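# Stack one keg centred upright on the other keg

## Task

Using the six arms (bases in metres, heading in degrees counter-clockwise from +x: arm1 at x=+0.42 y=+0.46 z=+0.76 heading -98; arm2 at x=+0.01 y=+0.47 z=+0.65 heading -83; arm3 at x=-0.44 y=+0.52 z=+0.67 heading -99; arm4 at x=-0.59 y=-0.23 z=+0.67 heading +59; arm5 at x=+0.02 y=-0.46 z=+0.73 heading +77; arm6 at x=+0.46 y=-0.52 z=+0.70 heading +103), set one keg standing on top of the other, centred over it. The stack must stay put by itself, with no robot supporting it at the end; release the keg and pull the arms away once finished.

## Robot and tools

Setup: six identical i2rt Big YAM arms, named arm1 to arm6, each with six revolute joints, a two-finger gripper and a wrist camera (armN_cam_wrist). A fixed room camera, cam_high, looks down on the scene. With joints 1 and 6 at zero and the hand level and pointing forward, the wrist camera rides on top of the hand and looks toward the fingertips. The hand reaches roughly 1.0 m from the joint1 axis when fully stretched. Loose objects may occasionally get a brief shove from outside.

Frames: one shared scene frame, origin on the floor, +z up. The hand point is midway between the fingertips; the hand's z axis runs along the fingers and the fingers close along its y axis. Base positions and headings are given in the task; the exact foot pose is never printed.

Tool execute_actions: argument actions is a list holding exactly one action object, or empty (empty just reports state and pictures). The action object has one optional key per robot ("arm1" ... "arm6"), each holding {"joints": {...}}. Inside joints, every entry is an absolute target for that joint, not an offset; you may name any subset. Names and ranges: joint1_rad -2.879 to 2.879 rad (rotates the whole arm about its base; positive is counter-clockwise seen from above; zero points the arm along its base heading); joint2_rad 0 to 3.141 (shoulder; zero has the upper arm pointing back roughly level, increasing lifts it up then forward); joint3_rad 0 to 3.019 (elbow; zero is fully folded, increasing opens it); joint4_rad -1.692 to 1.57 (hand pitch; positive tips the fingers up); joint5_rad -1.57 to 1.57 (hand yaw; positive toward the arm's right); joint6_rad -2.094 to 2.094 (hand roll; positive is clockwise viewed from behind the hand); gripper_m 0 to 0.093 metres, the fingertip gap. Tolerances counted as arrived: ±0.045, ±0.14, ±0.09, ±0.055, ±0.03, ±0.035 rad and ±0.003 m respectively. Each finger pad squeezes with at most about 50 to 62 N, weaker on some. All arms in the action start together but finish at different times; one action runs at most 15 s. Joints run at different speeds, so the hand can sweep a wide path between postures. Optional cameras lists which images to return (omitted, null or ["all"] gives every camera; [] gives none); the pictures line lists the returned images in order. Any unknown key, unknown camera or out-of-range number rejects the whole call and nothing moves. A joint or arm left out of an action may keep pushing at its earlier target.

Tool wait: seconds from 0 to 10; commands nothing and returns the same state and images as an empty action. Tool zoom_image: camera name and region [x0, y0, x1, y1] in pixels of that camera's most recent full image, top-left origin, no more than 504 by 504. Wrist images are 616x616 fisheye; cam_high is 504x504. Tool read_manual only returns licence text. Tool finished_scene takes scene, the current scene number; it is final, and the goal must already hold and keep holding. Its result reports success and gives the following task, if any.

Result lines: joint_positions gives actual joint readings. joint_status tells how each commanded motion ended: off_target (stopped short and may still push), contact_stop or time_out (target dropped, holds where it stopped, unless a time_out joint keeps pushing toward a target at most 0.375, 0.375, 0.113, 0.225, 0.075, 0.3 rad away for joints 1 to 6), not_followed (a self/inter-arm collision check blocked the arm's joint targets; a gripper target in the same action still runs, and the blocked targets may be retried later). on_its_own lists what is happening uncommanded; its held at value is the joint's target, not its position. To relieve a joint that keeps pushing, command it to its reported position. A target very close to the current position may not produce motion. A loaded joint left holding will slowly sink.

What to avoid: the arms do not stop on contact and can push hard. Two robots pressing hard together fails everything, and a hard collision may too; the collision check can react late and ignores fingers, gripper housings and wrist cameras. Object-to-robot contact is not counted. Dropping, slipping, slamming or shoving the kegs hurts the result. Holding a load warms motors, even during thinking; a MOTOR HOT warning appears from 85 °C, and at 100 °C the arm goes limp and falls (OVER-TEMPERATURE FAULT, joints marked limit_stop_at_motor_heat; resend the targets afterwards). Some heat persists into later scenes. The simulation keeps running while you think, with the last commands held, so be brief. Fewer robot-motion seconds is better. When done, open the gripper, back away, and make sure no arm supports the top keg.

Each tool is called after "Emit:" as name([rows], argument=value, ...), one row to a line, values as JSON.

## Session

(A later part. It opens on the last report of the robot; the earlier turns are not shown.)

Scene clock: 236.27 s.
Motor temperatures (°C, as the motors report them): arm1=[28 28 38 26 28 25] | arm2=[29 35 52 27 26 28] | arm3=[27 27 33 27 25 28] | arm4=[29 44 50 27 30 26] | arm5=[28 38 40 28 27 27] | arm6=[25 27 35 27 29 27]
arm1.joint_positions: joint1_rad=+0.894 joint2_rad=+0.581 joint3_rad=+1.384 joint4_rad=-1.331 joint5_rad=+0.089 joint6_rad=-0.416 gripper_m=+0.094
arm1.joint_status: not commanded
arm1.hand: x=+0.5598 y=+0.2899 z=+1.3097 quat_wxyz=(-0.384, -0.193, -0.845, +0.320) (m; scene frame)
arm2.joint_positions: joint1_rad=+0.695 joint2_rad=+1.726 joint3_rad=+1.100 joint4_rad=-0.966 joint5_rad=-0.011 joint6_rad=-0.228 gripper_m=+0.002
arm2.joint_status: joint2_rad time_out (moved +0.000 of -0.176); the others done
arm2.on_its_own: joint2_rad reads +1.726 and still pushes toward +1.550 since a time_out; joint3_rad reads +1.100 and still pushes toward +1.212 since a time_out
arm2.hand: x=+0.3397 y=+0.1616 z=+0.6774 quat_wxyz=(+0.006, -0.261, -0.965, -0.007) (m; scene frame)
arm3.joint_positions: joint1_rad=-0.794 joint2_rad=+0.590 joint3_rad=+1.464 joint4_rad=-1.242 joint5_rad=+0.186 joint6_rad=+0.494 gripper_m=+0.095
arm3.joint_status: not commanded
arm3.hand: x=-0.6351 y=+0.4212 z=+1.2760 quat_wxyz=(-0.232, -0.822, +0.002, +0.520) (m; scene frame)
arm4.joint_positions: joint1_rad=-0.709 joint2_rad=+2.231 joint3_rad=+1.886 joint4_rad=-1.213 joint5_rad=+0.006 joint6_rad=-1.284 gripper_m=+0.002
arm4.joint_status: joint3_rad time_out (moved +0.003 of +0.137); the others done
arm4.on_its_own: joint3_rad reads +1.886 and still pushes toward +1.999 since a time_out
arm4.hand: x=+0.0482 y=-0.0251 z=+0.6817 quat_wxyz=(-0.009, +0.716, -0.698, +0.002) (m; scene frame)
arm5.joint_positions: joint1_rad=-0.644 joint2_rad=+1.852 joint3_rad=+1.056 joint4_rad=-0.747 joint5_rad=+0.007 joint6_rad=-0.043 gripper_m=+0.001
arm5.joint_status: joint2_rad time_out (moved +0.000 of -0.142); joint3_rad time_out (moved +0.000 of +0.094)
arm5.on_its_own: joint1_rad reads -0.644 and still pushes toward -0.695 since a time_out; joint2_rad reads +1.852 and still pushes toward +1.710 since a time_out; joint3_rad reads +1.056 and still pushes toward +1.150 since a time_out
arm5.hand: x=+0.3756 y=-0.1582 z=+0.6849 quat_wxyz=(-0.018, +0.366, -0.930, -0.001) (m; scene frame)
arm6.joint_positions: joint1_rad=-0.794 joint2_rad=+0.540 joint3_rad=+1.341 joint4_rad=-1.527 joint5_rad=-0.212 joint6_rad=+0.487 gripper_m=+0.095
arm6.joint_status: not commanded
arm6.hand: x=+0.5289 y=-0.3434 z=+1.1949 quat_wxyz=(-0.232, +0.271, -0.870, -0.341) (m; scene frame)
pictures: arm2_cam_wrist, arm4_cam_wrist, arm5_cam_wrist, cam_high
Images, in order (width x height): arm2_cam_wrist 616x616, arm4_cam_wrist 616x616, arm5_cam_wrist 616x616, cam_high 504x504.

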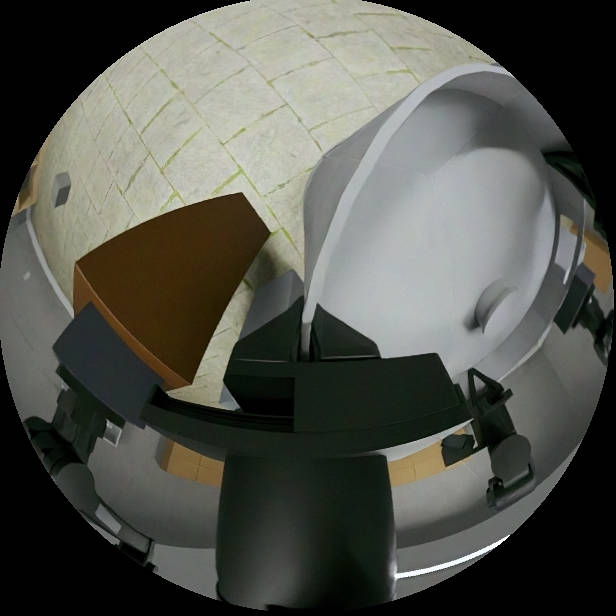

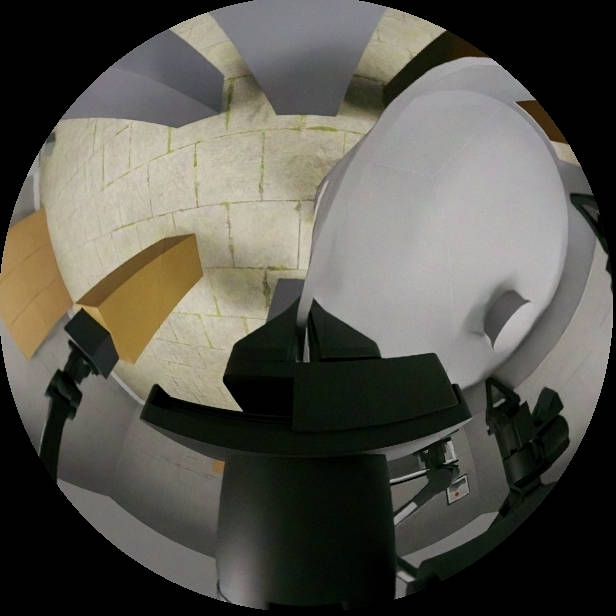

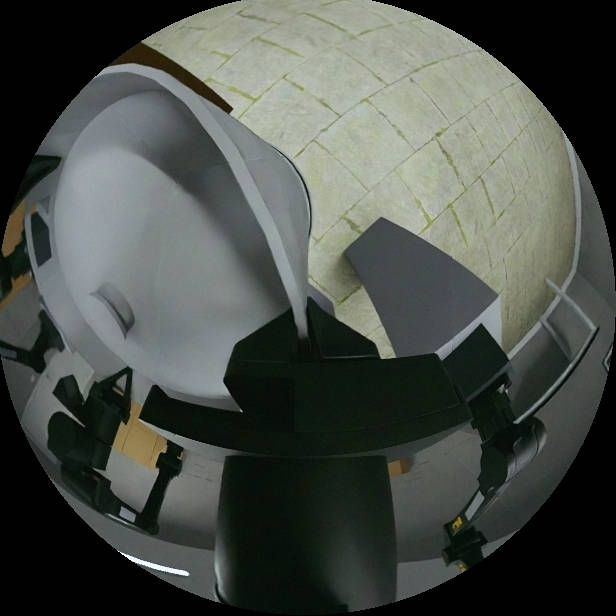

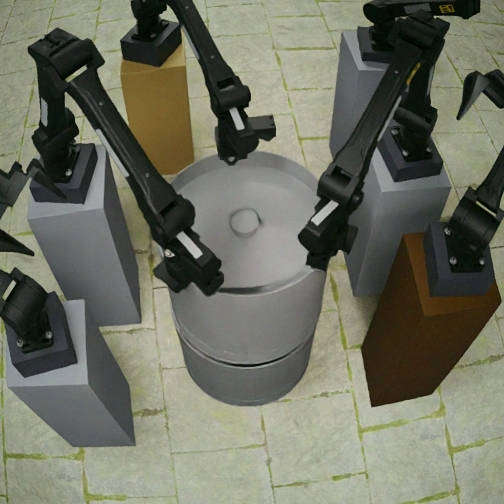

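Emit:
execute_actions([
  {"arm2":{"joints":{"joint2_rad":1.63,"joint3_rad":1.19}},"arm5":{"joints":{"joint2_rad":1.77,"joint3_rad":1.13}},"arm4":{"joints":{"joint2_rad":2.2,"joint3_rad":1.975}}},
], cameras=["cam_high","arm2_cam_wrist","arm5_cam_wrist","arm4_cam_wrist"])

Emit:
zoom_image(camera="cam_high", region=[150, 260, 350, 420])

Scene clock: 239.20 s.
Motor temperatures (°C, as the motors report them): arm1=[28 28 38 26 28 25] | arm2=[29 35 52 27 26 28] | arm3=[27 27 33 27 25 28] | arm4=[29 44 50 27 30 26] | arm5=[28 38 40 28 27 27] | arm6=[25 27 35 27 29 27]
arm1.joint_positions: joint1_rad=+0.894 joint2_rad=+0.581 joint3_rad=+1.384 joint4_rad=-1.331 joint5_rad=+0.089 joint6_rad=-0.416 gripper_m=+0.094
arm1.joint_status: not commanded
arm1.hand: x=+0.5598 y=+0.2899 z=+1.3097 quat_wxyz=(-0.384, -0.193, -0.845, +0.320) (m; scene frame)
arm2.joint_positions: joint1_rad=+0.697 joint2_rad=+1.747 joint3_rad=+1.101 joint4_rad=-0.963 joint5_rad=-0.005 joint6_rad=-0.225 gripper_m=+0.002
arm2.joint_status: all done
arm2.hand: x=+0.3388 y=+0.1618 z=+0.6685 quat_wxyz=(+0.015, -0.262, -0.965, -0.008) (m; scene frame)
arm3.joint_positions: joint1_rad=-0.794 joint2_rad=+0.590 joint3_rad=+1.464 joint4_rad=-1.242 joint5_rad=+0.186 joint6_rad=+0.494 gripper_m=+0.095
arm3.joint_status: not commanded
arm3.hand: x=-0.6351 y=+0.4212 z=+1.2760 quat_wxyz=(-0.232, -0.822, +0.002, +0.520) (m; scene frame)
arm4.joint_positions: joint1_rad=-0.709 joint2_rad=+2.236 joint3_rad=+1.886 joint4_rad=-1.213 joint5_rad=+0.008 joint6_rad=-1.284 gripper_m=+0.002
arm4.joint_status: all done
arm4.hand: x=+0.0478 y=-0.0257 z=+0.6785 quat_wxyz=(-0.006, +0.716, -0.698, +0.002) (m; scene frame)
arm5.joint_positions: joint1_rad=-0.646 joint2_rad=+1.868 joint3_rad=+1.057 joint4_rad=-0.744 joint5_rad=+0.006 joint6_rad=-0.043 gripper_m=+0.001
arm5.joint_status: all done
arm5.on_its_own: joint1_rad reads -0.646 and still pushes toward -0.695 since a time_out
arm5.hand: x=+0.3749 y=-0.1598 z=+0.6779 quat_wxyz=(-0.012, +0.365, -0.931, +0.000) (m; scene frame)
arm6.joint_positions: joint1_rad=-0.794 joint2_rad=+0.540 joint3_rad=+1.341 joint4_rad=-1.527 joint5_rad=-0.212 joint6_rad=+0.487 gripper_m=+0.095
arm6.joint_status: not commanded
arm6.hand: x=+0.5289 y=-0.3434 z=+1.1949 quat_wxyz=(-0.232, +0.271, -0.870, -0.341) (m; scene frame)
pictures: arm2_cam_wrist, arm4_cam_wrist, arm5_cam_wrist, cam_high
Images, in order (width x height): arm2_cam_wrist 616x616, arm4_cam_wrist 616x616, arm5_cam_wrist 616x616, cam_high 504x504.

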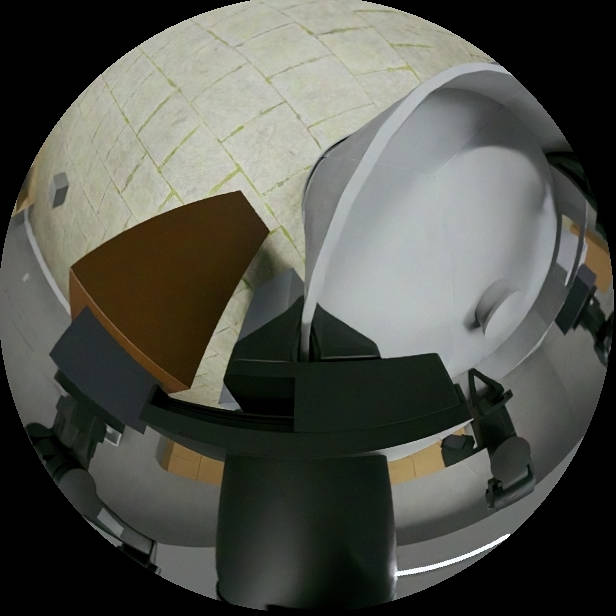

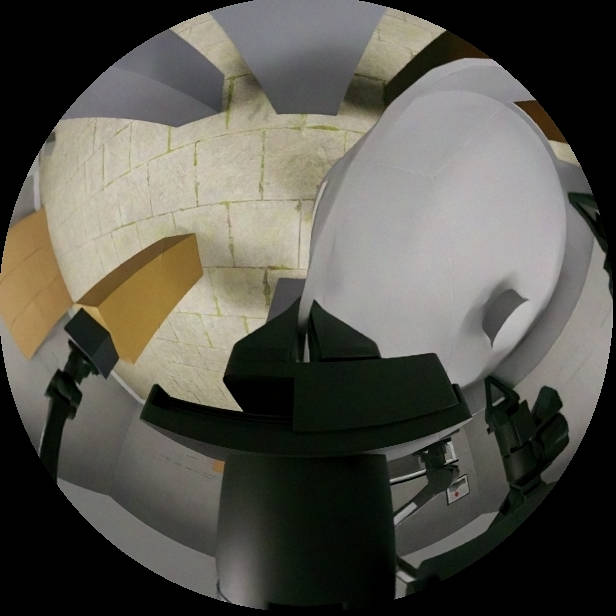

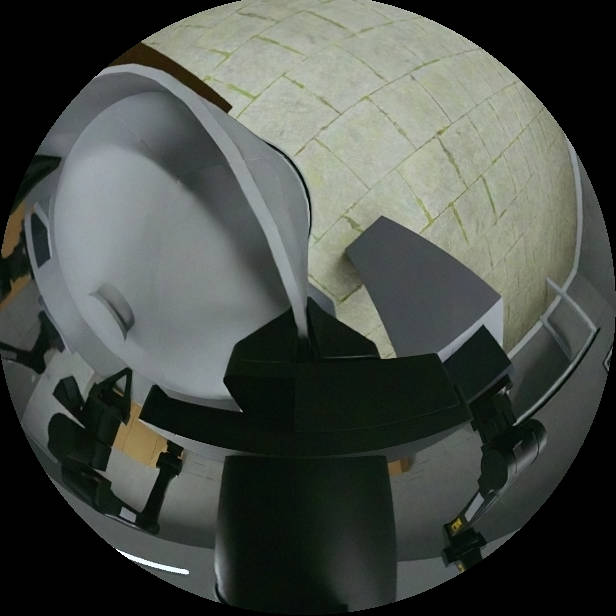

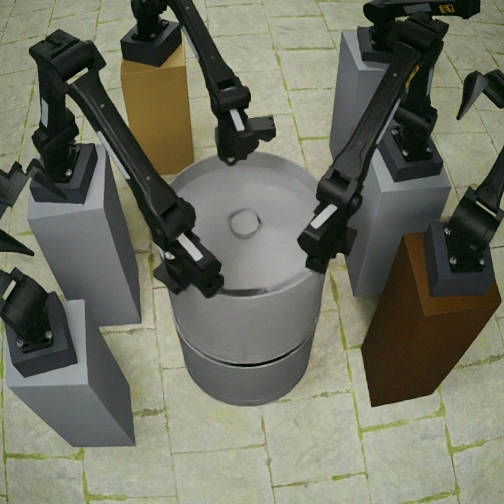

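Region (150, 260, 350, 420) of cam_high's 504x504 image, scaled by 2.520, with more detail than that image has; it fills the top 403 rows of this view, and the rest is white.

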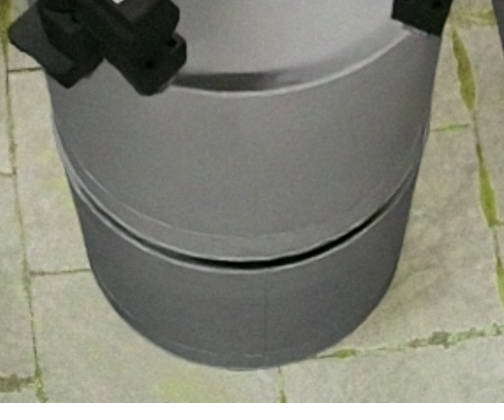

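Emit:
execute_actions([
  {"arm2":{"joints":{"joint1_rad":0.745,"joint2_rad":1.545,"joint3_rad":1.28}},"arm5":{"joints":{"joint1_rad":-0.70,"joint2_rad":1.70,"joint3_rad":1.19}},"arm4":{"joints":{"joint2_rad":2.15,"joint3_rad":2.07,"joint4_rad":-1.24}}},
], cameras=["cam_high","arm2_cam_wrist","arm5_cam_wrist","arm4_cam_wrist"])

Emit:
zoom_image(camera="cam_high", region=[150, 260, 350, 420])

Scene clock: 245.63 s.
Motor temperatures (°C, as the motors report them): arm1=[28 28 38 26 28 25] | arm2=[29 35 52 27 26 28] | arm3=[27 27 33 27 25 28] | arm4=[29 44 50 27 30 26] | arm5=[28 38 40 28 27 27] | arm6=[25 27 35 27 29 27]
arm1.joint_positions: joint1_rad=+0.894 joint2_rad=+0.581 joint3_rad=+1.384 joint4_rad=-1.331 joint5_rad=+0.089 joint6_rad=-0.416 gripper_m=+0.094
arm1.joint_status: not commanded
arm1.hand: x=+0.5598 y=+0.2899 z=+1.3097 quat_wxyz=(-0.384, -0.193, -0.845, +0.320) (m; scene frame)
arm2.joint_positions: joint1_rad=+0.700 joint2_rad=+1.747 joint3_rad=+1.109 joint4_rad=-0.963 joint5_rad=-0.002 joint6_rad=-0.221 gripper_m=+0.002
arm2.joint_status: joint1_rad time_out (moved +0.003 of +0.048); joint2_rad time_out (moved +0.000 of -0.202); joint3_rad time_out (moved +0.008 of +0.179)
arm2.on_its_own: joint1_rad reads +0.700 and still pushes toward +0.745 since a time_out; joint2_rad reads +1.747 and still pushes toward +1.545 since a time_out; joint3_rad reads +1.109 and still pushes toward +1.222 since a time_out
arm2.hand: x=+0.3424 y=+0.1601 z=+0.6709 quat_wxyz=(+0.012, -0.262, -0.965, -0.005) (m; scene frame)
arm3.joint_positions: joint1_rad=-0.794 joint2_rad=+0.590 joint3_rad=+1.464 joint4_rad=-1.242 joint5_rad=+0.186 joint6_rad=+0.494 gripper_m=+0.095
arm3.joint_status: not commanded
arm3.hand: x=-0.6351 y=+0.4212 z=+1.2760 quat_wxyz=(-0.232, -0.822, +0.002, +0.520) (m; scene frame)
arm4.joint_positions: joint1_rad=-0.709 joint2_rad=+2.241 joint3_rad=+1.904 joint4_rad=-1.227 joint5_rad=+0.008 joint6_rad=-1.284 gripper_m=+0.002
arm4.joint_status: joint3_rad time_out (moved +0.018 of +0.184); the others done
arm4.on_its_own: joint3_rad reads +1.904 and still pushes toward +2.017 since a time_out
arm4.hand: x=+0.0502 y=-0.0249 z=+0.6818 quat_wxyz=(-0.005, +0.716, -0.698, +0.002) (m; scene frame)
arm5.joint_positions: joint1_rad=-0.649 joint2_rad=+1.868 joint3_rad=+1.061 joint4_rad=-0.746 joint5_rad=+0.006 joint6_rad=-0.043 gripper_m=+0.001
arm5.joint_status: joint1_rad time_out (moved -0.003 of -0.054); joint2_rad time_out (moved +0.000 of -0.168); joint3_rad time_out (moved +0.004 of +0.133)
arm5.on_its_own: joint1_rad reads -0.649 and still pushes toward -0.700 since a time_out; joint2_rad reads +1.868 and still pushes toward +1.700 since a time_out; joint3_rad reads +1.061 and still pushes toward +1.174 since a time_out
arm5.hand: x=+0.3771 y=-0.1595 z=+0.6790 quat_wxyz=(-0.013, +0.365, -0.931, +0.000) (m; scene frame)
arm6.joint_positions: joint1_rad=-0.794 joint2_rad=+0.540 joint3_rad=+1.341 joint4_rad=-1.527 joint5_rad=-0.212 joint6_rad=+0.487 gripper_m=+0.095
arm6.joint_status: not commanded
arm6.hand: x=+0.5289 y=-0.3434 z=+1.1949 quat_wxyz=(-0.232, +0.271, -0.870, -0.341) (m; scene frame)
pictures: arm2_cam_wrist, arm4_cam_wrist, arm5_cam_wrist, cam_high
Images, in order (width x height): arm2_cam_wrist 616x616, arm4_cam_wrist 616x616, arm5_cam_wrist 616x616, cam_high 504x504.

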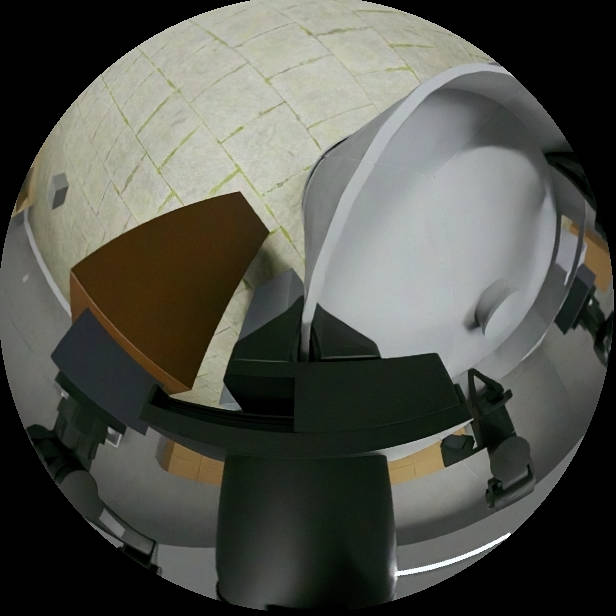

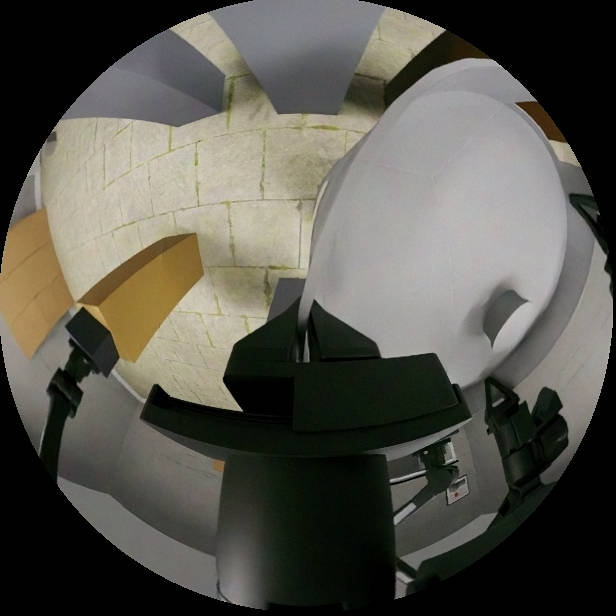

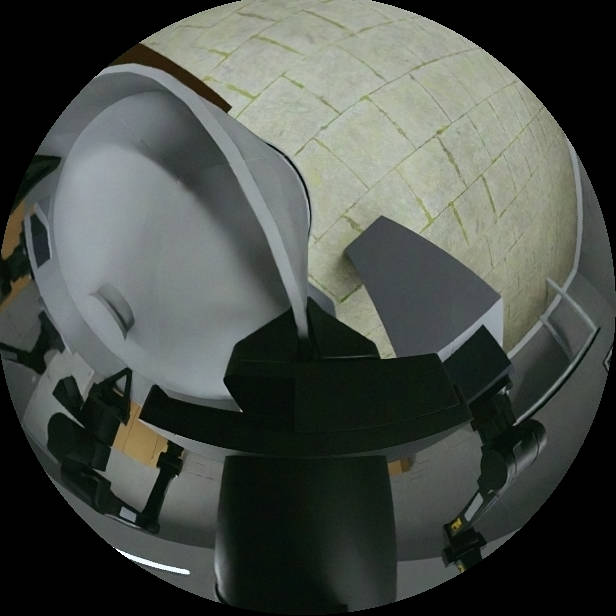

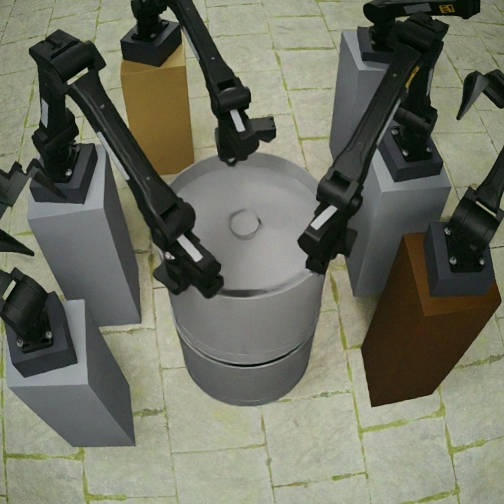

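Region (150, 260, 350, 420) of cam_high's 504x504 image, scaled by 2.520, with more detail than that image has; it fills the top 403 rows of this view, and the rest is white.

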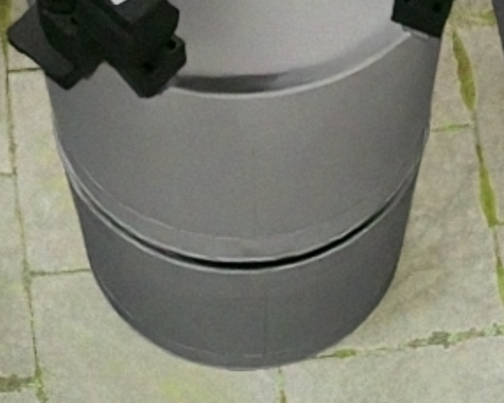

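Emit:
execute_actions([
  {"arm2":{"joints":{"joint2_rad":1.50,"joint3_rad":1.26}},"arm5":{"joints":{"joint2_rad":1.69,"joint3_rad":1.18}},"arm4":{"joints":{"joint2_rad":2.22,"joint3_rad":1.99,"joint4_rad":-1.2}}},
], cameras=["cam_high","arm2_cam_wrist","arm5_cam_wrist","arm4_cam_wrist"])

Emit:
zoom_image(camera="cam_high", region=[150, 260, 350, 420])

Scene clock: 252.00 s.
Motor temperatures (°C, as the motors report them): arm1=[28 28 38 26 28 25] | arm2=[29 36 52 27 26 28] | arm3=[27 27 33 27 25 28] | arm4=[29 44 49 27 30 26] | arm5=[28 38 41 28 27 27] | arm6=[25 27 35 27 29 27]
arm1.joint_positions: joint1_rad=+0.894 joint2_rad=+0.581 joint3_rad=+1.384 joint4_rad=-1.331 joint5_rad=+0.089 joint6_rad=-0.416 gripper_m=+0.094
arm1.joint_status: not commanded
arm1.hand: x=+0.5598 y=+0.2899 z=+1.3097 quat_wxyz=(-0.384, -0.193, -0.845, +0.320) (m; scene frame)
arm2.joint_positions: joint1_rad=+0.700 joint2_rad=+1.747 joint3_rad=+1.109 joint4_rad=-0.963 joint5_rad=-0.002 joint6_rad=-0.220 gripper_m=+0.002
arm2.joint_status: joint2_rad time_out (moved +0.000 of -0.247); joint3_rad time_out (moved +0.000 of +0.151)
arm2.on_its_own: joint1_rad reads +0.700 and still pushes toward +0.745 since a time_out; joint2_rad reads +1.747 and still pushes toward +1.500 since a time_out; joint3_rad reads +1.109 and still pushes toward +1.222 since a time_out
arm2.hand: x=+0.3424 y=+0.1601 z=+0.6709 quat_wxyz=(+0.012, -0.262, -0.965, -0.005) (m; scene frame)
arm3.joint_positions: joint1_rad=-0.794 joint2_rad=+0.590 joint3_rad=+1.464 joint4_rad=-1.242 joint5_rad=+0.186 joint6_rad=+0.494 gripper_m=+0.095
arm3.joint_status: not commanded
arm3.hand: x=-0.6351 y=+0.4212 z=+1.2760 quat_wxyz=(-0.232, -0.822, +0.002, +0.520) (m; scene frame)
arm4.joint_positions: joint1_rad=-0.709 joint2_rad=+2.245 joint3_rad=+1.904 joint4_rad=-1.227 joint5_rad=+0.008 joint6_rad=-1.284 gripper_m=+0.002
arm4.joint_status: all done
arm4.hand: x=+0.0499 y=-0.0250 z=+0.6795 quat_wxyz=(-0.004, +0.716, -0.698, +0.001) (m; scene frame)
arm5.joint_positions: joint1_rad=-0.649 joint2_rad=+1.868 joint3_rad=+1.061 joint4_rad=-0.746 joint5_rad=+0.006 joint6_rad=-0.043 gripper_m=+0.001
arm5.joint_status: joint2_rad time_out (moved +0.000 of -0.178); joint3_rad time_out (moved +0.000 of +0.119)
arm5.on_its_own: joint1_rad reads -0.649 and still pushes toward -0.700 since a time_out; joint2_rad reads +1.868 and still pushes toward +1.690 since a time_out; joint3_rad reads +1.061 and still pushes toward +1.174 since a time_out
arm5.hand: x=+0.3771 y=-0.1595 z=+0.6790 quat_wxyz=(-0.013, +0.365, -0.931, +0.000) (m; scene frame)
arm6.joint_positions: joint1_rad=-0.794 joint2_rad=+0.540 joint3_rad=+1.341 joint4_rad=-1.527 joint5_rad=-0.212 joint6_rad=+0.487 gripper_m=+0.095
arm6.joint_status: not commanded
arm6.hand: x=+0.5289 y=-0.3434 z=+1.1949 quat_wxyz=(-0.232, +0.271, -0.870, -0.341) (m; scene frame)
pictures: arm2_cam_wrist, arm4_cam_wrist, arm5_cam_wrist, cam_high
Images, in order (width x height): arm2_cam_wrist 616x616, arm4_cam_wrist 616x616, arm5_cam_wrist 616x616, cam_high 504x504.

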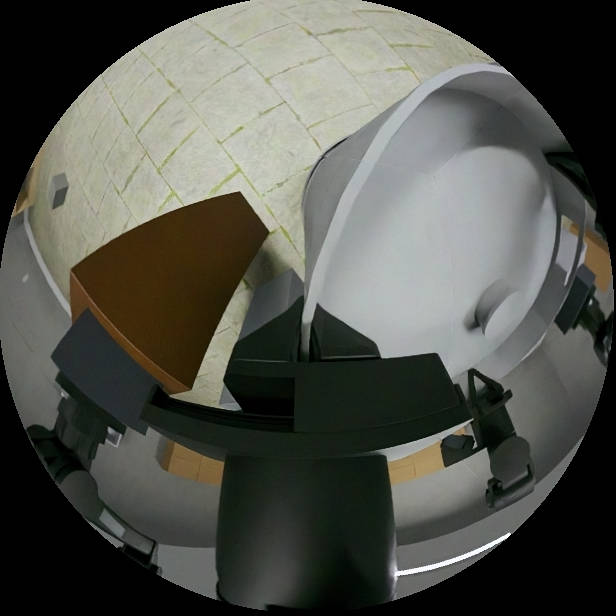

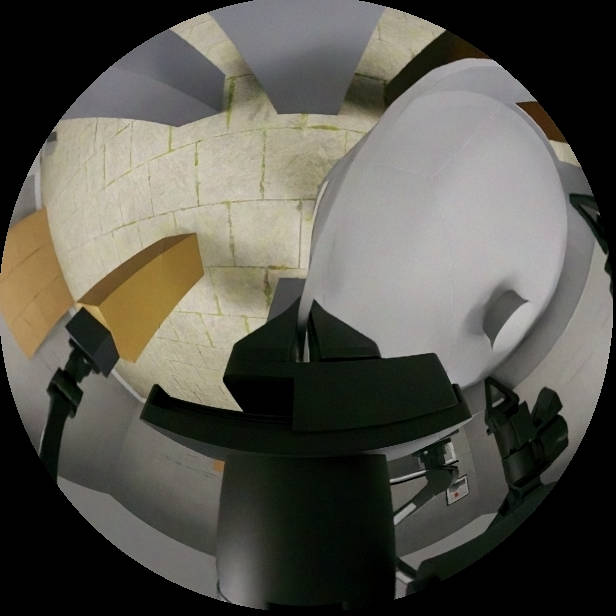

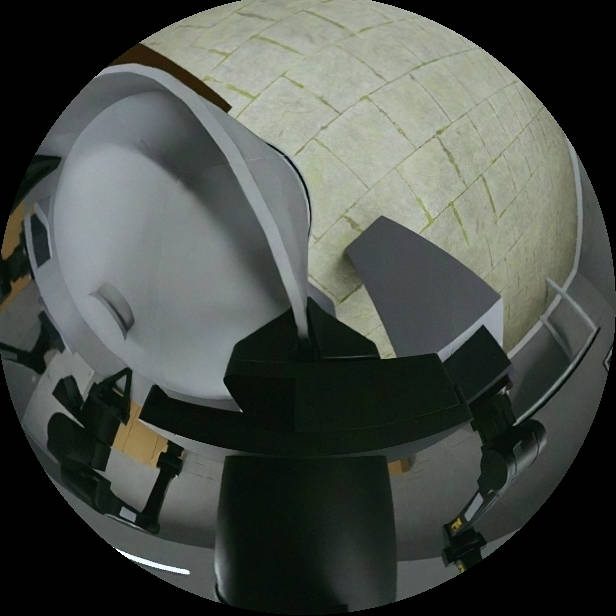

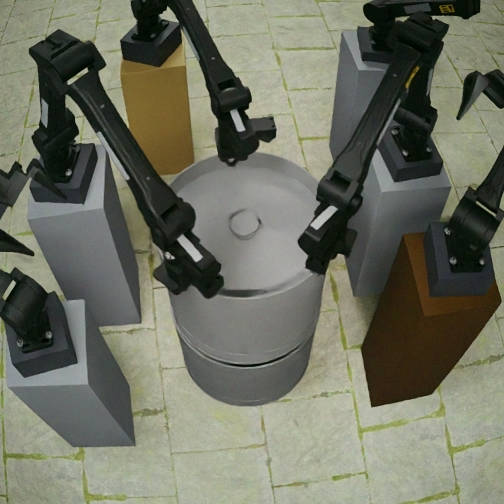

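Region (150, 260, 350, 420) of cam_high's 504x504 image, scaled by 2.520, with more detail than that image has; it fills the top 403 rows of this view, and the rest is white.

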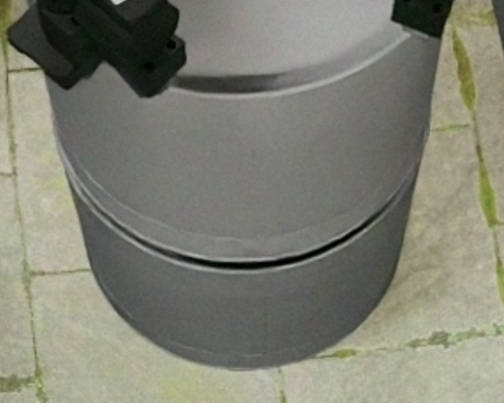

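Emit:
execute_actions([
  {"arm2":{"joints":{"joint1_rad":0.74,"joint2_rad":1.50,"joint3_rad":1.29,"joint4_rad":-1.0}},"arm5":{"joints":{"joint1_rad":-0.69,"joint2_rad":1.675,"joint3_rad":1.2,"joint4_rad":-0.78}},"arm4":{"joints":{"joint2_rad":2.06,"joint3_rad":2.07,"joint4_rad":-1.24}}},
], cameras=["cam_high","arm2_cam_wrist","arm5_cam_wrist","arm4_cam_wrist"])

Emit:
zoom_image(camera="cam_high", region=[150, 260, 350, 420])

Scene clock: 259.77 s.
Motor temperatures (°C, as the motors report them): arm1=[28 28 38 26 28 25] | arm2=[29 38 54 27 26 28] | arm3=[27 27 33 27 25 28] | arm4=[29 44 50 27 30 26] | arm5=[28 39 42 28 27 27] | arm6=[25 27 35 27 29 27]
arm1.joint_positions: joint1_rad=+0.894 joint2_rad=+0.581 joint3_rad=+1.384 joint4_rad=-1.331 joint5_rad=+0.089 joint6_rad=-0.416 gripper_m=+0.094
arm1.joint_status: not commanded
arm1.hand: x=+0.5598 y=+0.2899 z=+1.3097 quat_wxyz=(-0.384, -0.193, -0.845, +0.320) (m; scene frame)
arm2.joint_positions: joint1_rad=+0.700 joint2_rad=+1.747 joint3_rad=+1.109 joint4_rad=-0.960 joint5_rad=-0.002 joint6_rad=-0.220 gripper_m=+0.002
arm2.joint_status: joint2_rad time_out (moved +0.000 of -0.247); joint3_rad time_out (moved +0.000 of +0.181); the others done
arm2.on_its_own: joint2_rad reads +1.747 and still pushes toward +1.500 since a time_out; joint3_rad reads +1.109 and still pushes toward +1.222 since a time_out
arm2.hand: x=+0.3428 y=+0.1596 z=+0.6708 quat_wxyz=(+0.010, -0.262, -0.965, -0.004) (m; scene frame)
arm3.joint_positions: joint1_rad=-0.794 joint2_rad=+0.590 joint3_rad=+1.464 joint4_rad=-1.242 joint5_rad=+0.186 joint6_rad=+0.494 gripper_m=+0.095
arm3.joint_status: not commanded
arm3.hand: x=-0.6351 y=+0.4212 z=+1.2760 quat_wxyz=(-0.232, -0.822, +0.002, +0.520) (m; scene frame)
arm4.joint_positions: joint1_rad=-0.709 joint2_rad=+2.241 joint3_rad=+1.907 joint4_rad=-1.231 joint5_rad=+0.008 joint6_rad=-1.284 gripper_m=+0.002
arm4.joint_status: joint2_rad time_out (moved -0.004 of -0.185); joint3_rad time_out (moved +0.003 of +0.166); the others done
arm4.on_its_own: joint2_rad reads +2.241 and still pushes toward +2.060 since a time_out; joint3_rad reads +1.907 and still pushes toward +2.020 since a time_out
arm4.hand: x=+0.0507 y=-0.0250 z=+0.6831 quat_wxyz=(-0.006, +0.716, -0.698, +0.002) (m; scene frame)
arm5.joint_positions: joint1_rad=-0.649 joint2_rad=+1.868 joint3_rad=+1.062 joint4_rad=-0.746 joint5_rad=+0.006 joint6_rad=-0.043 gripper_m=+0.001
arm5.joint_status: joint2_rad time_out (moved +0.000 of -0.193); joint3_rad time_out (moved +0.001 of +0.139); the others done
arm5.on_its_own: joint2_rad reads +1.868 and still pushes toward +1.675 since a time_out; joint3_rad reads +1.062 and still pushes toward +1.174 since a time_out
arm5.hand: x=+0.3774 y=-0.1593 z=+0.6792 quat_wxyz=(-0.013, +0.365, -0.931, +0.000) (m; scene frame)
arm6.joint_positions: joint1_rad=-0.794 joint2_rad=+0.540 joint3_rad=+1.341 joint4_rad=-1.527 joint5_rad=-0.212 joint6_rad=+0.487 gripper_m=+0.095
arm6.joint_status: not commanded
arm6.hand: x=+0.5289 y=-0.3434 z=+1.1949 quat_wxyz=(-0.232, +0.271, -0.870, -0.341) (m; scene frame)
pictures: arm2_cam_wrist, arm4_cam_wrist, arm5_cam_wrist, cam_high
Images, in order (width x height): arm2_cam_wrist 616x616, arm4_cam_wrist 616x616, arm5_cam_wrist 616x616, cam_high 504x504.

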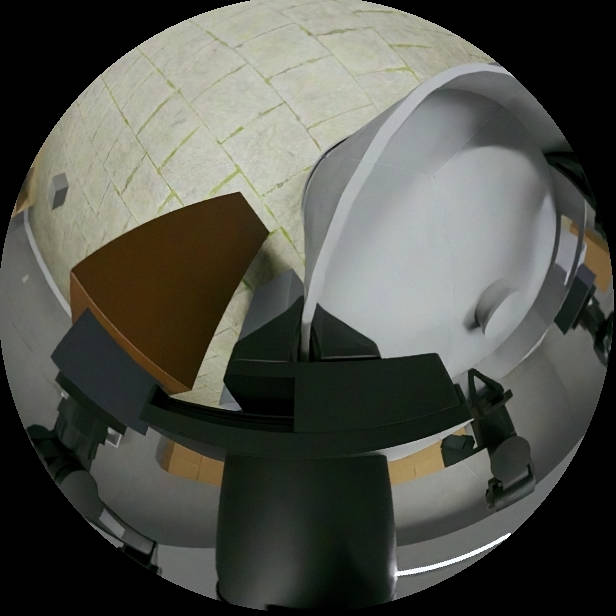

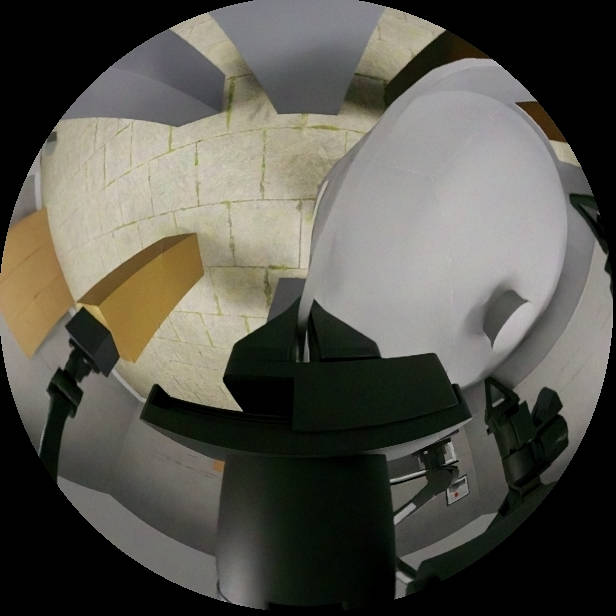

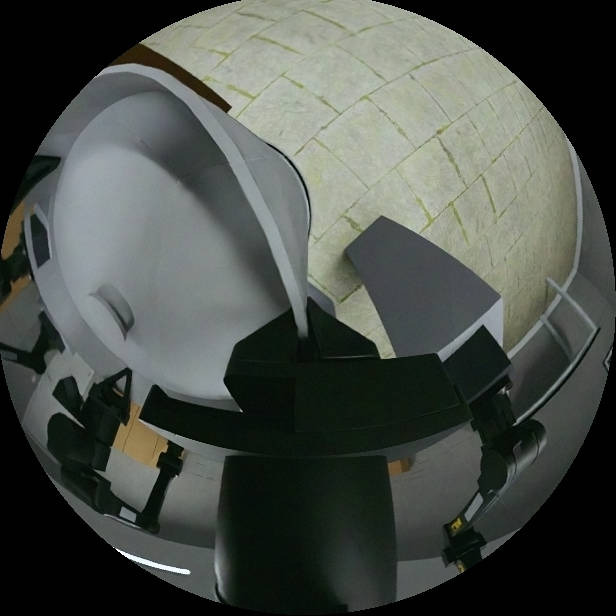

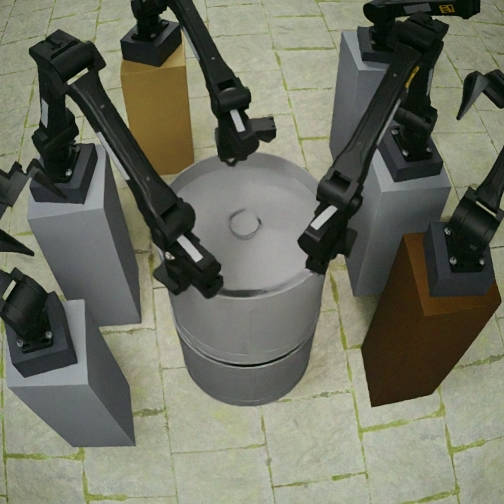

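Region (150, 260, 350, 420) of cam_high's 504x504 image, scaled by 2.520, with more detail than that image has; it fills the top 403 rows of this view, and the rest is white.

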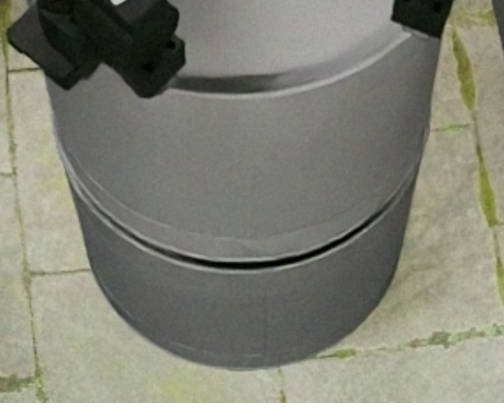

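Emit:
execute_actions([
  {"arm2":{"joints":{"joint2_rad":1.42,"joint3_rad":1.32}},"arm5":{"joints":{"joint2_rad":1.61,"joint3_rad":1.23}},"arm4":{"joints":{"joint2_rad":2.11,"joint3_rad":2.07}}},
], cameras=["cam_high","arm2_cam_wrist","arm5_cam_wrist","arm4_cam_wrist"])

Emit:
zoom_image(camera="cam_high", region=[150, 260, 350, 420])

Scene clock: 265.77 s.
Motor temperatures (°C, as the motors report them): arm1=[28 29 38 26 28 25] | arm2=[29 38 56 27 26 28] | arm3=[27 27 33 27 25 28] | arm4=[29 45 51 27 30 26] | arm5=[28 40 44 28 27 27] | arm6=[25 27 35 27 29 27]
arm1.joint_positions: joint1_rad=+0.894 joint2_rad=+0.581 joint3_rad=+1.384 joint4_rad=-1.331 joint5_rad=+0.089 joint6_rad=-0.416 gripper_m=+0.094
arm1.joint_status: not commanded
arm1.hand: x=+0.5598 y=+0.2899 z=+1.3097 quat_wxyz=(-0.384, -0.193, -0.845, +0.320) (m; scene frame)
arm2.joint_positions: joint1_rad=+0.715 joint2_rad=+1.679 joint3_rad=+1.109 joint4_rad=-0.971 joint5_rad=-0.026 joint6_rad=-0.217 gripper_m=+0.003
arm2.joint_status: joint2_rad time_out (moved -0.069 of -0.327); joint3_rad time_out (moved +0.000 of +0.211)
arm2.on_its_own: joint2_rad reads +1.679 and still pushes toward +1.420 since a time_out; joint3_rad reads +1.109 and still pushes toward +1.222 since a time_out (your +1.320 is given up)
arm2.hand: x=+0.3530 y=+0.1651 z=+0.7008 quat_wxyz=(-0.020, -0.256, -0.966, -0.001) (m; scene frame)
arm3.joint_positions: joint1_rad=-0.794 joint2_rad=+0.590 joint3_rad=+1.464 joint4_rad=-1.242 joint5_rad=+0.186 joint6_rad=+0.494 gripper_m=+0.095
arm3.joint_status: not commanded
arm3.hand: x=-0.6351 y=+0.4212 z=+1.2760 quat_wxyz=(-0.232, -0.822, +0.002, +0.520) (m; scene frame)
arm4.joint_positions: joint1_rad=-0.709 joint2_rad=+2.240 joint3_rad=+1.924 joint4_rad=-1.204 joint5_rad=+0.009 joint6_rad=-1.289 gripper_m=+0.003
arm4.joint_status: joint3_rad time_out (moved +0.016 of +0.163); the others done
arm4.on_its_own: joint3_rad reads +1.924 and still pushes toward +2.036 since a time_out
arm4.hand: x=+0.0628 y=-0.0213 z=+0.6902 quat_wxyz=(-0.025, +0.717, -0.696, +0.013) (m; scene frame)
arm5.joint_positions: joint1_rad=-0.649 joint2_rad=+1.818 joint3_rad=+1.077 joint4_rad=-0.747 joint5_rad=+0.022 joint6_rad=-0.054 gripper_m=+0.001
arm5.joint_status: joint2_rad time_out (moved -0.051 of -0.258); joint3_rad time_out (moved +0.015 of +0.168)
arm5.on_its_own: joint2_rad reads +1.818 and still pushes toward +1.610 since a time_out; joint3_rad reads +1.077 and still pushes toward +1.190 since a time_out
arm5.hand: x=+0.3912 y=-0.1515 z=+0.7065 quat_wxyz=(-0.046, +0.368, -0.929, -0.003) (m; scene frame)
arm6.joint_positions: joint1_rad=-0.794 joint2_rad=+0.540 joint3_rad=+1.341 joint4_rad=-1.527 joint5_rad=-0.212 joint6_rad=+0.487 gripper_m=+0.095
arm6.joint_status: not commanded
arm6.hand: x=+0.5289 y=-0.3434 z=+1.1949 quat_wxyz=(-0.232, +0.271, -0.870, -0.341) (m; scene frame)
pictures: arm2_cam_wrist, arm4_cam_wrist, arm5_cam_wrist, cam_high
Images, in order (width x height): arm2_cam_wrist 616x616, arm4_cam_wrist 616x616, arm5_cam_wrist 616x616, cam_high 504x504.

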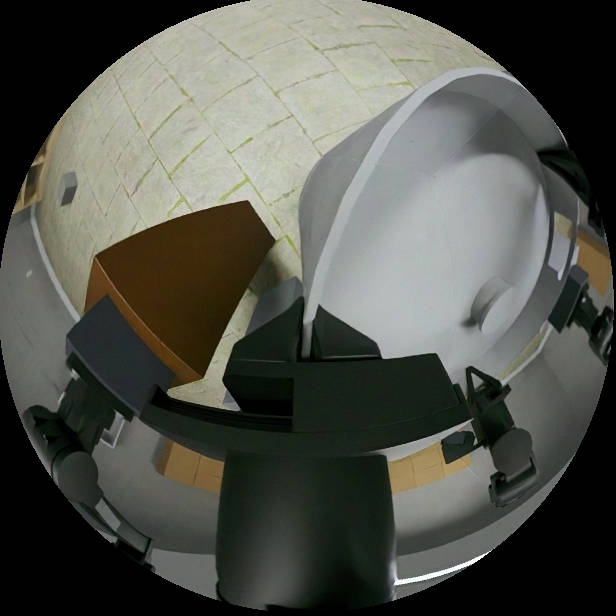

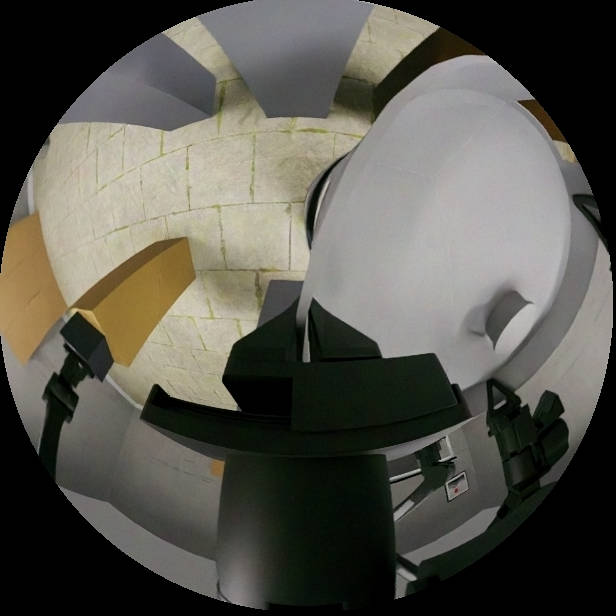

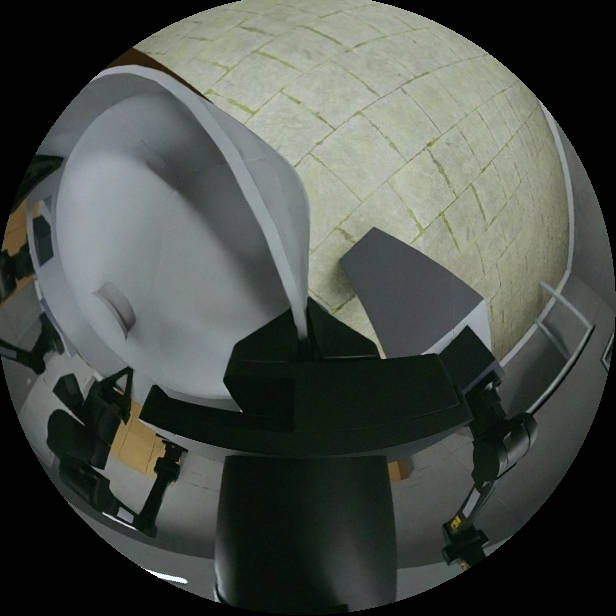

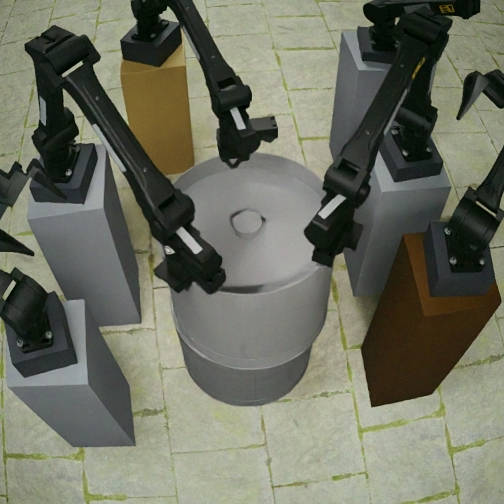

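Region (150, 260, 350, 420) of cam_high's 504x504 image, scaled by 2.520, with more detail than that image has; it fills the top 403 rows of this view, and the rest is white.

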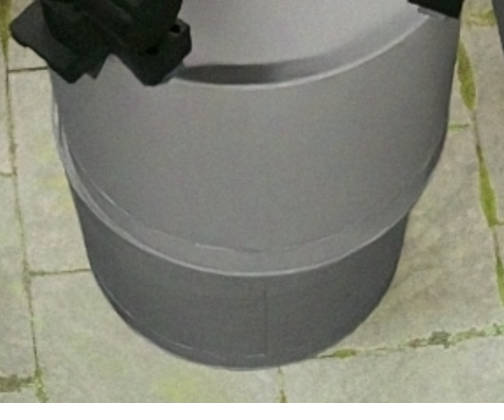

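Emit:
execute_actions([
  {"arm2":{"joints":{"joint1_rad":0.72,"joint2_rad":1.565,"joint3_rad":1.24}},"arm5":{"joints":{"joint2_rad":1.705,"joint3_rad":1.15}},"arm4":{"joints":{"joint2_rad":2.13,"joint3_rad":2.01,"joint4_rad":-1.23}}},
], cameras=["cam_high","arm2_cam_wrist","arm5_cam_wrist","arm4_cam_wrist"])

Emit:
zoom_image(camera="cam_high", region=[150, 260, 350, 420])

Scene clock: 272.00 s.
Motor temperatures (°C, as the motors report them): arm1=[28 29 39 26 28 25] | arm2=[29 39 55 27 27 28] | arm3=[27 27 33 27 25 28] | arm4=[29 46 51 27 30 26] | arm5=[28 40 44 28 27 27] | arm6=[25 27 35 27 29 27]
arm1.joint_positions: joint1_rad=+0.894 joint2_rad=+0.581 joint3_rad=+1.384 joint4_rad=-1.331 joint5_rad=+0.089 joint6_rad=-0.416 gripper_m=+0.094
arm1.joint_status: not commanded
arm1.hand: x=+0.5598 y=+0.2899 z=+1.3097 quat_wxyz=(-0.384, -0.193, -0.845, +0.320) (m; scene frame)
arm2.joint_positions: joint1_rad=+0.712 joint2_rad=+1.726 joint3_rad=+1.111 joint4_rad=-0.957 joint5_rad=-0.017 joint6_rad=-0.214 gripper_m=+0.002
arm2.joint_status: joint2_rad time_out (moved +0.048 of -0.114); joint3_rad time_out (moved +0.002 of +0.131); the others done
arm2.on_its_own: joint2_rad reads +1.726 and still pushes toward +1.565 since a time_out; joint3_rad reads +1.111 and still pushes toward +1.223 since a time_out
arm2.hand: x=+0.3509 y=+0.1629 z=+0.6804 quat_wxyz=(-0.004, -0.259, -0.966, -0.004) (m; scene frame)
arm3.joint_positions: joint1_rad=-0.794 joint2_rad=+0.590 joint3_rad=+1.464 joint4_rad=-1.242 joint5_rad=+0.186 joint6_rad=+0.494 gripper_m=+0.095
arm3.joint_status: not commanded
arm3.hand: x=-0.6351 y=+0.4212 z=+1.2760 quat_wxyz=(-0.232, -0.822, +0.002, +0.520) (m; scene frame)
arm4.joint_positions: joint1_rad=-0.712 joint2_rad=+2.253 joint3_rad=+1.924 joint4_rad=-1.209 joint5_rad=+0.009 joint6_rad=-1.288 gripper_m=+0.003
arm4.joint_status: all done
arm4.hand: x=+0.0607 y=-0.0236 z=+0.6815 quat_wxyz=(-0.017, +0.717, -0.697, +0.008) (m; scene frame)
arm5.joint_positions: joint1_rad=-0.654 joint2_rad=+1.857 joint3_rad=+1.077 joint4_rad=-0.743 joint5_rad=+0.015 joint6_rad=-0.053 gripper_m=+0.001
arm5.joint_status: joint2_rad off_target (ended at +1.857, target +1.705); the others done
arm5.on_its_own: joint2_rad reads +1.857 and still pushes toward +1.705 since a time_out
arm5.hand: x=+0.3881 y=-0.1556 z=+0.6889 quat_wxyz=(-0.029, +0.366, -0.930, +0.000) (m; scene frame)
arm6.joint_positions: joint1_rad=-0.794 joint2_rad=+0.540 joint3_rad=+1.341 joint4_rad=-1.527 joint5_rad=-0.212 joint6_rad=+0.487 gripper_m=+0.095
arm6.joint_status: not commanded
arm6.hand: x=+0.5289 y=-0.3434 z=+1.1949 quat_wxyz=(-0.232, +0.271, -0.870, -0.341) (m; scene frame)
pictures: arm2_cam_wrist, arm4_cam_wrist, arm5_cam_wrist, cam_high
Images, in order (width x height): arm2_cam_wrist 616x616, arm4_cam_wrist 616x616, arm5_cam_wrist 616x616, cam_high 504x504.

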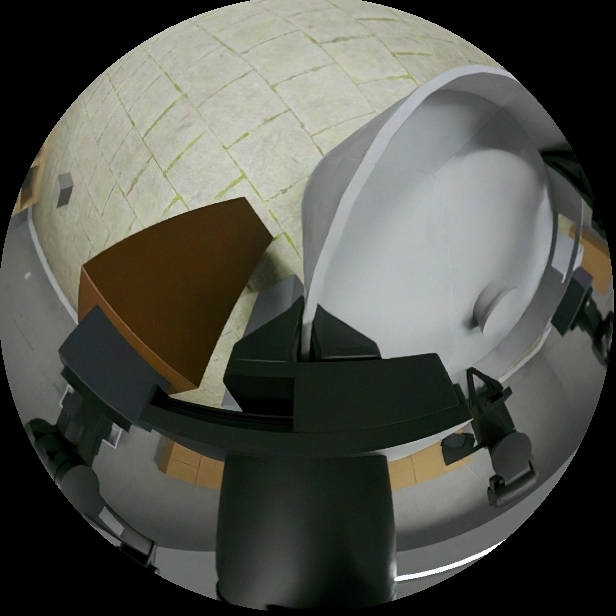

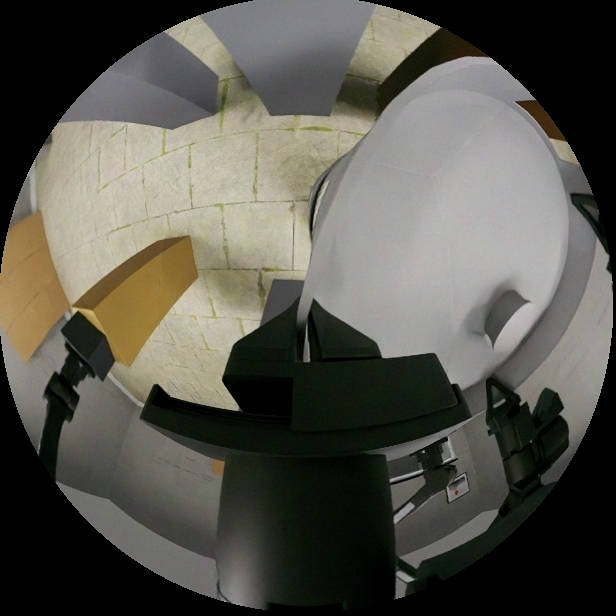

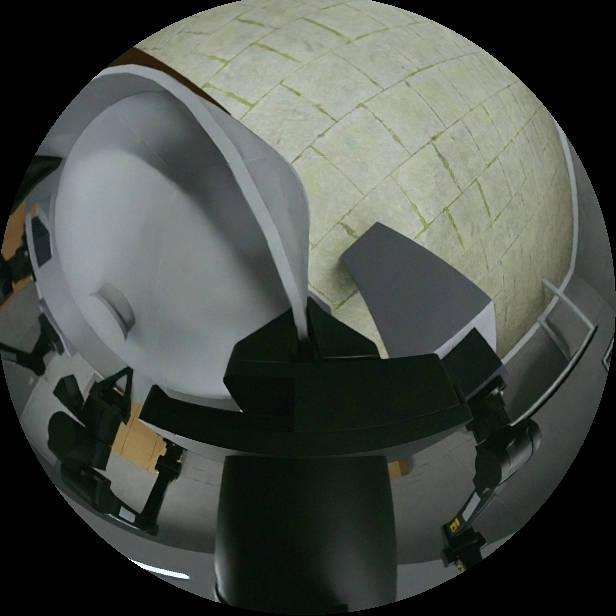

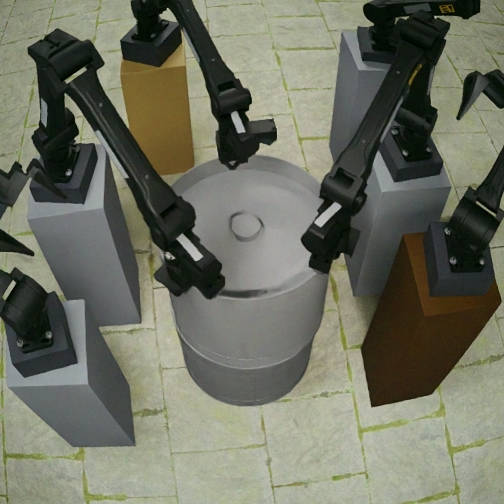

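Region (150, 260, 350, 420) of cam_high's 504x504 image, scaled by 2.520, with more detail than that image has; it fills the top 403 rows of this view, and the rest is white.

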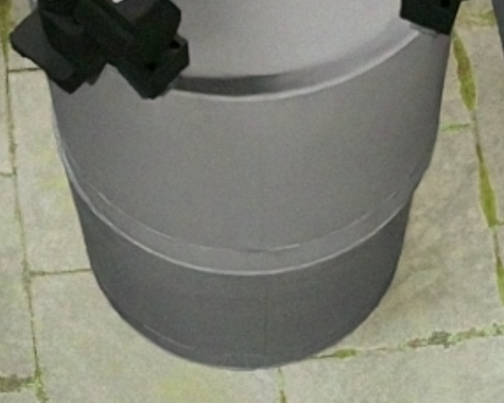

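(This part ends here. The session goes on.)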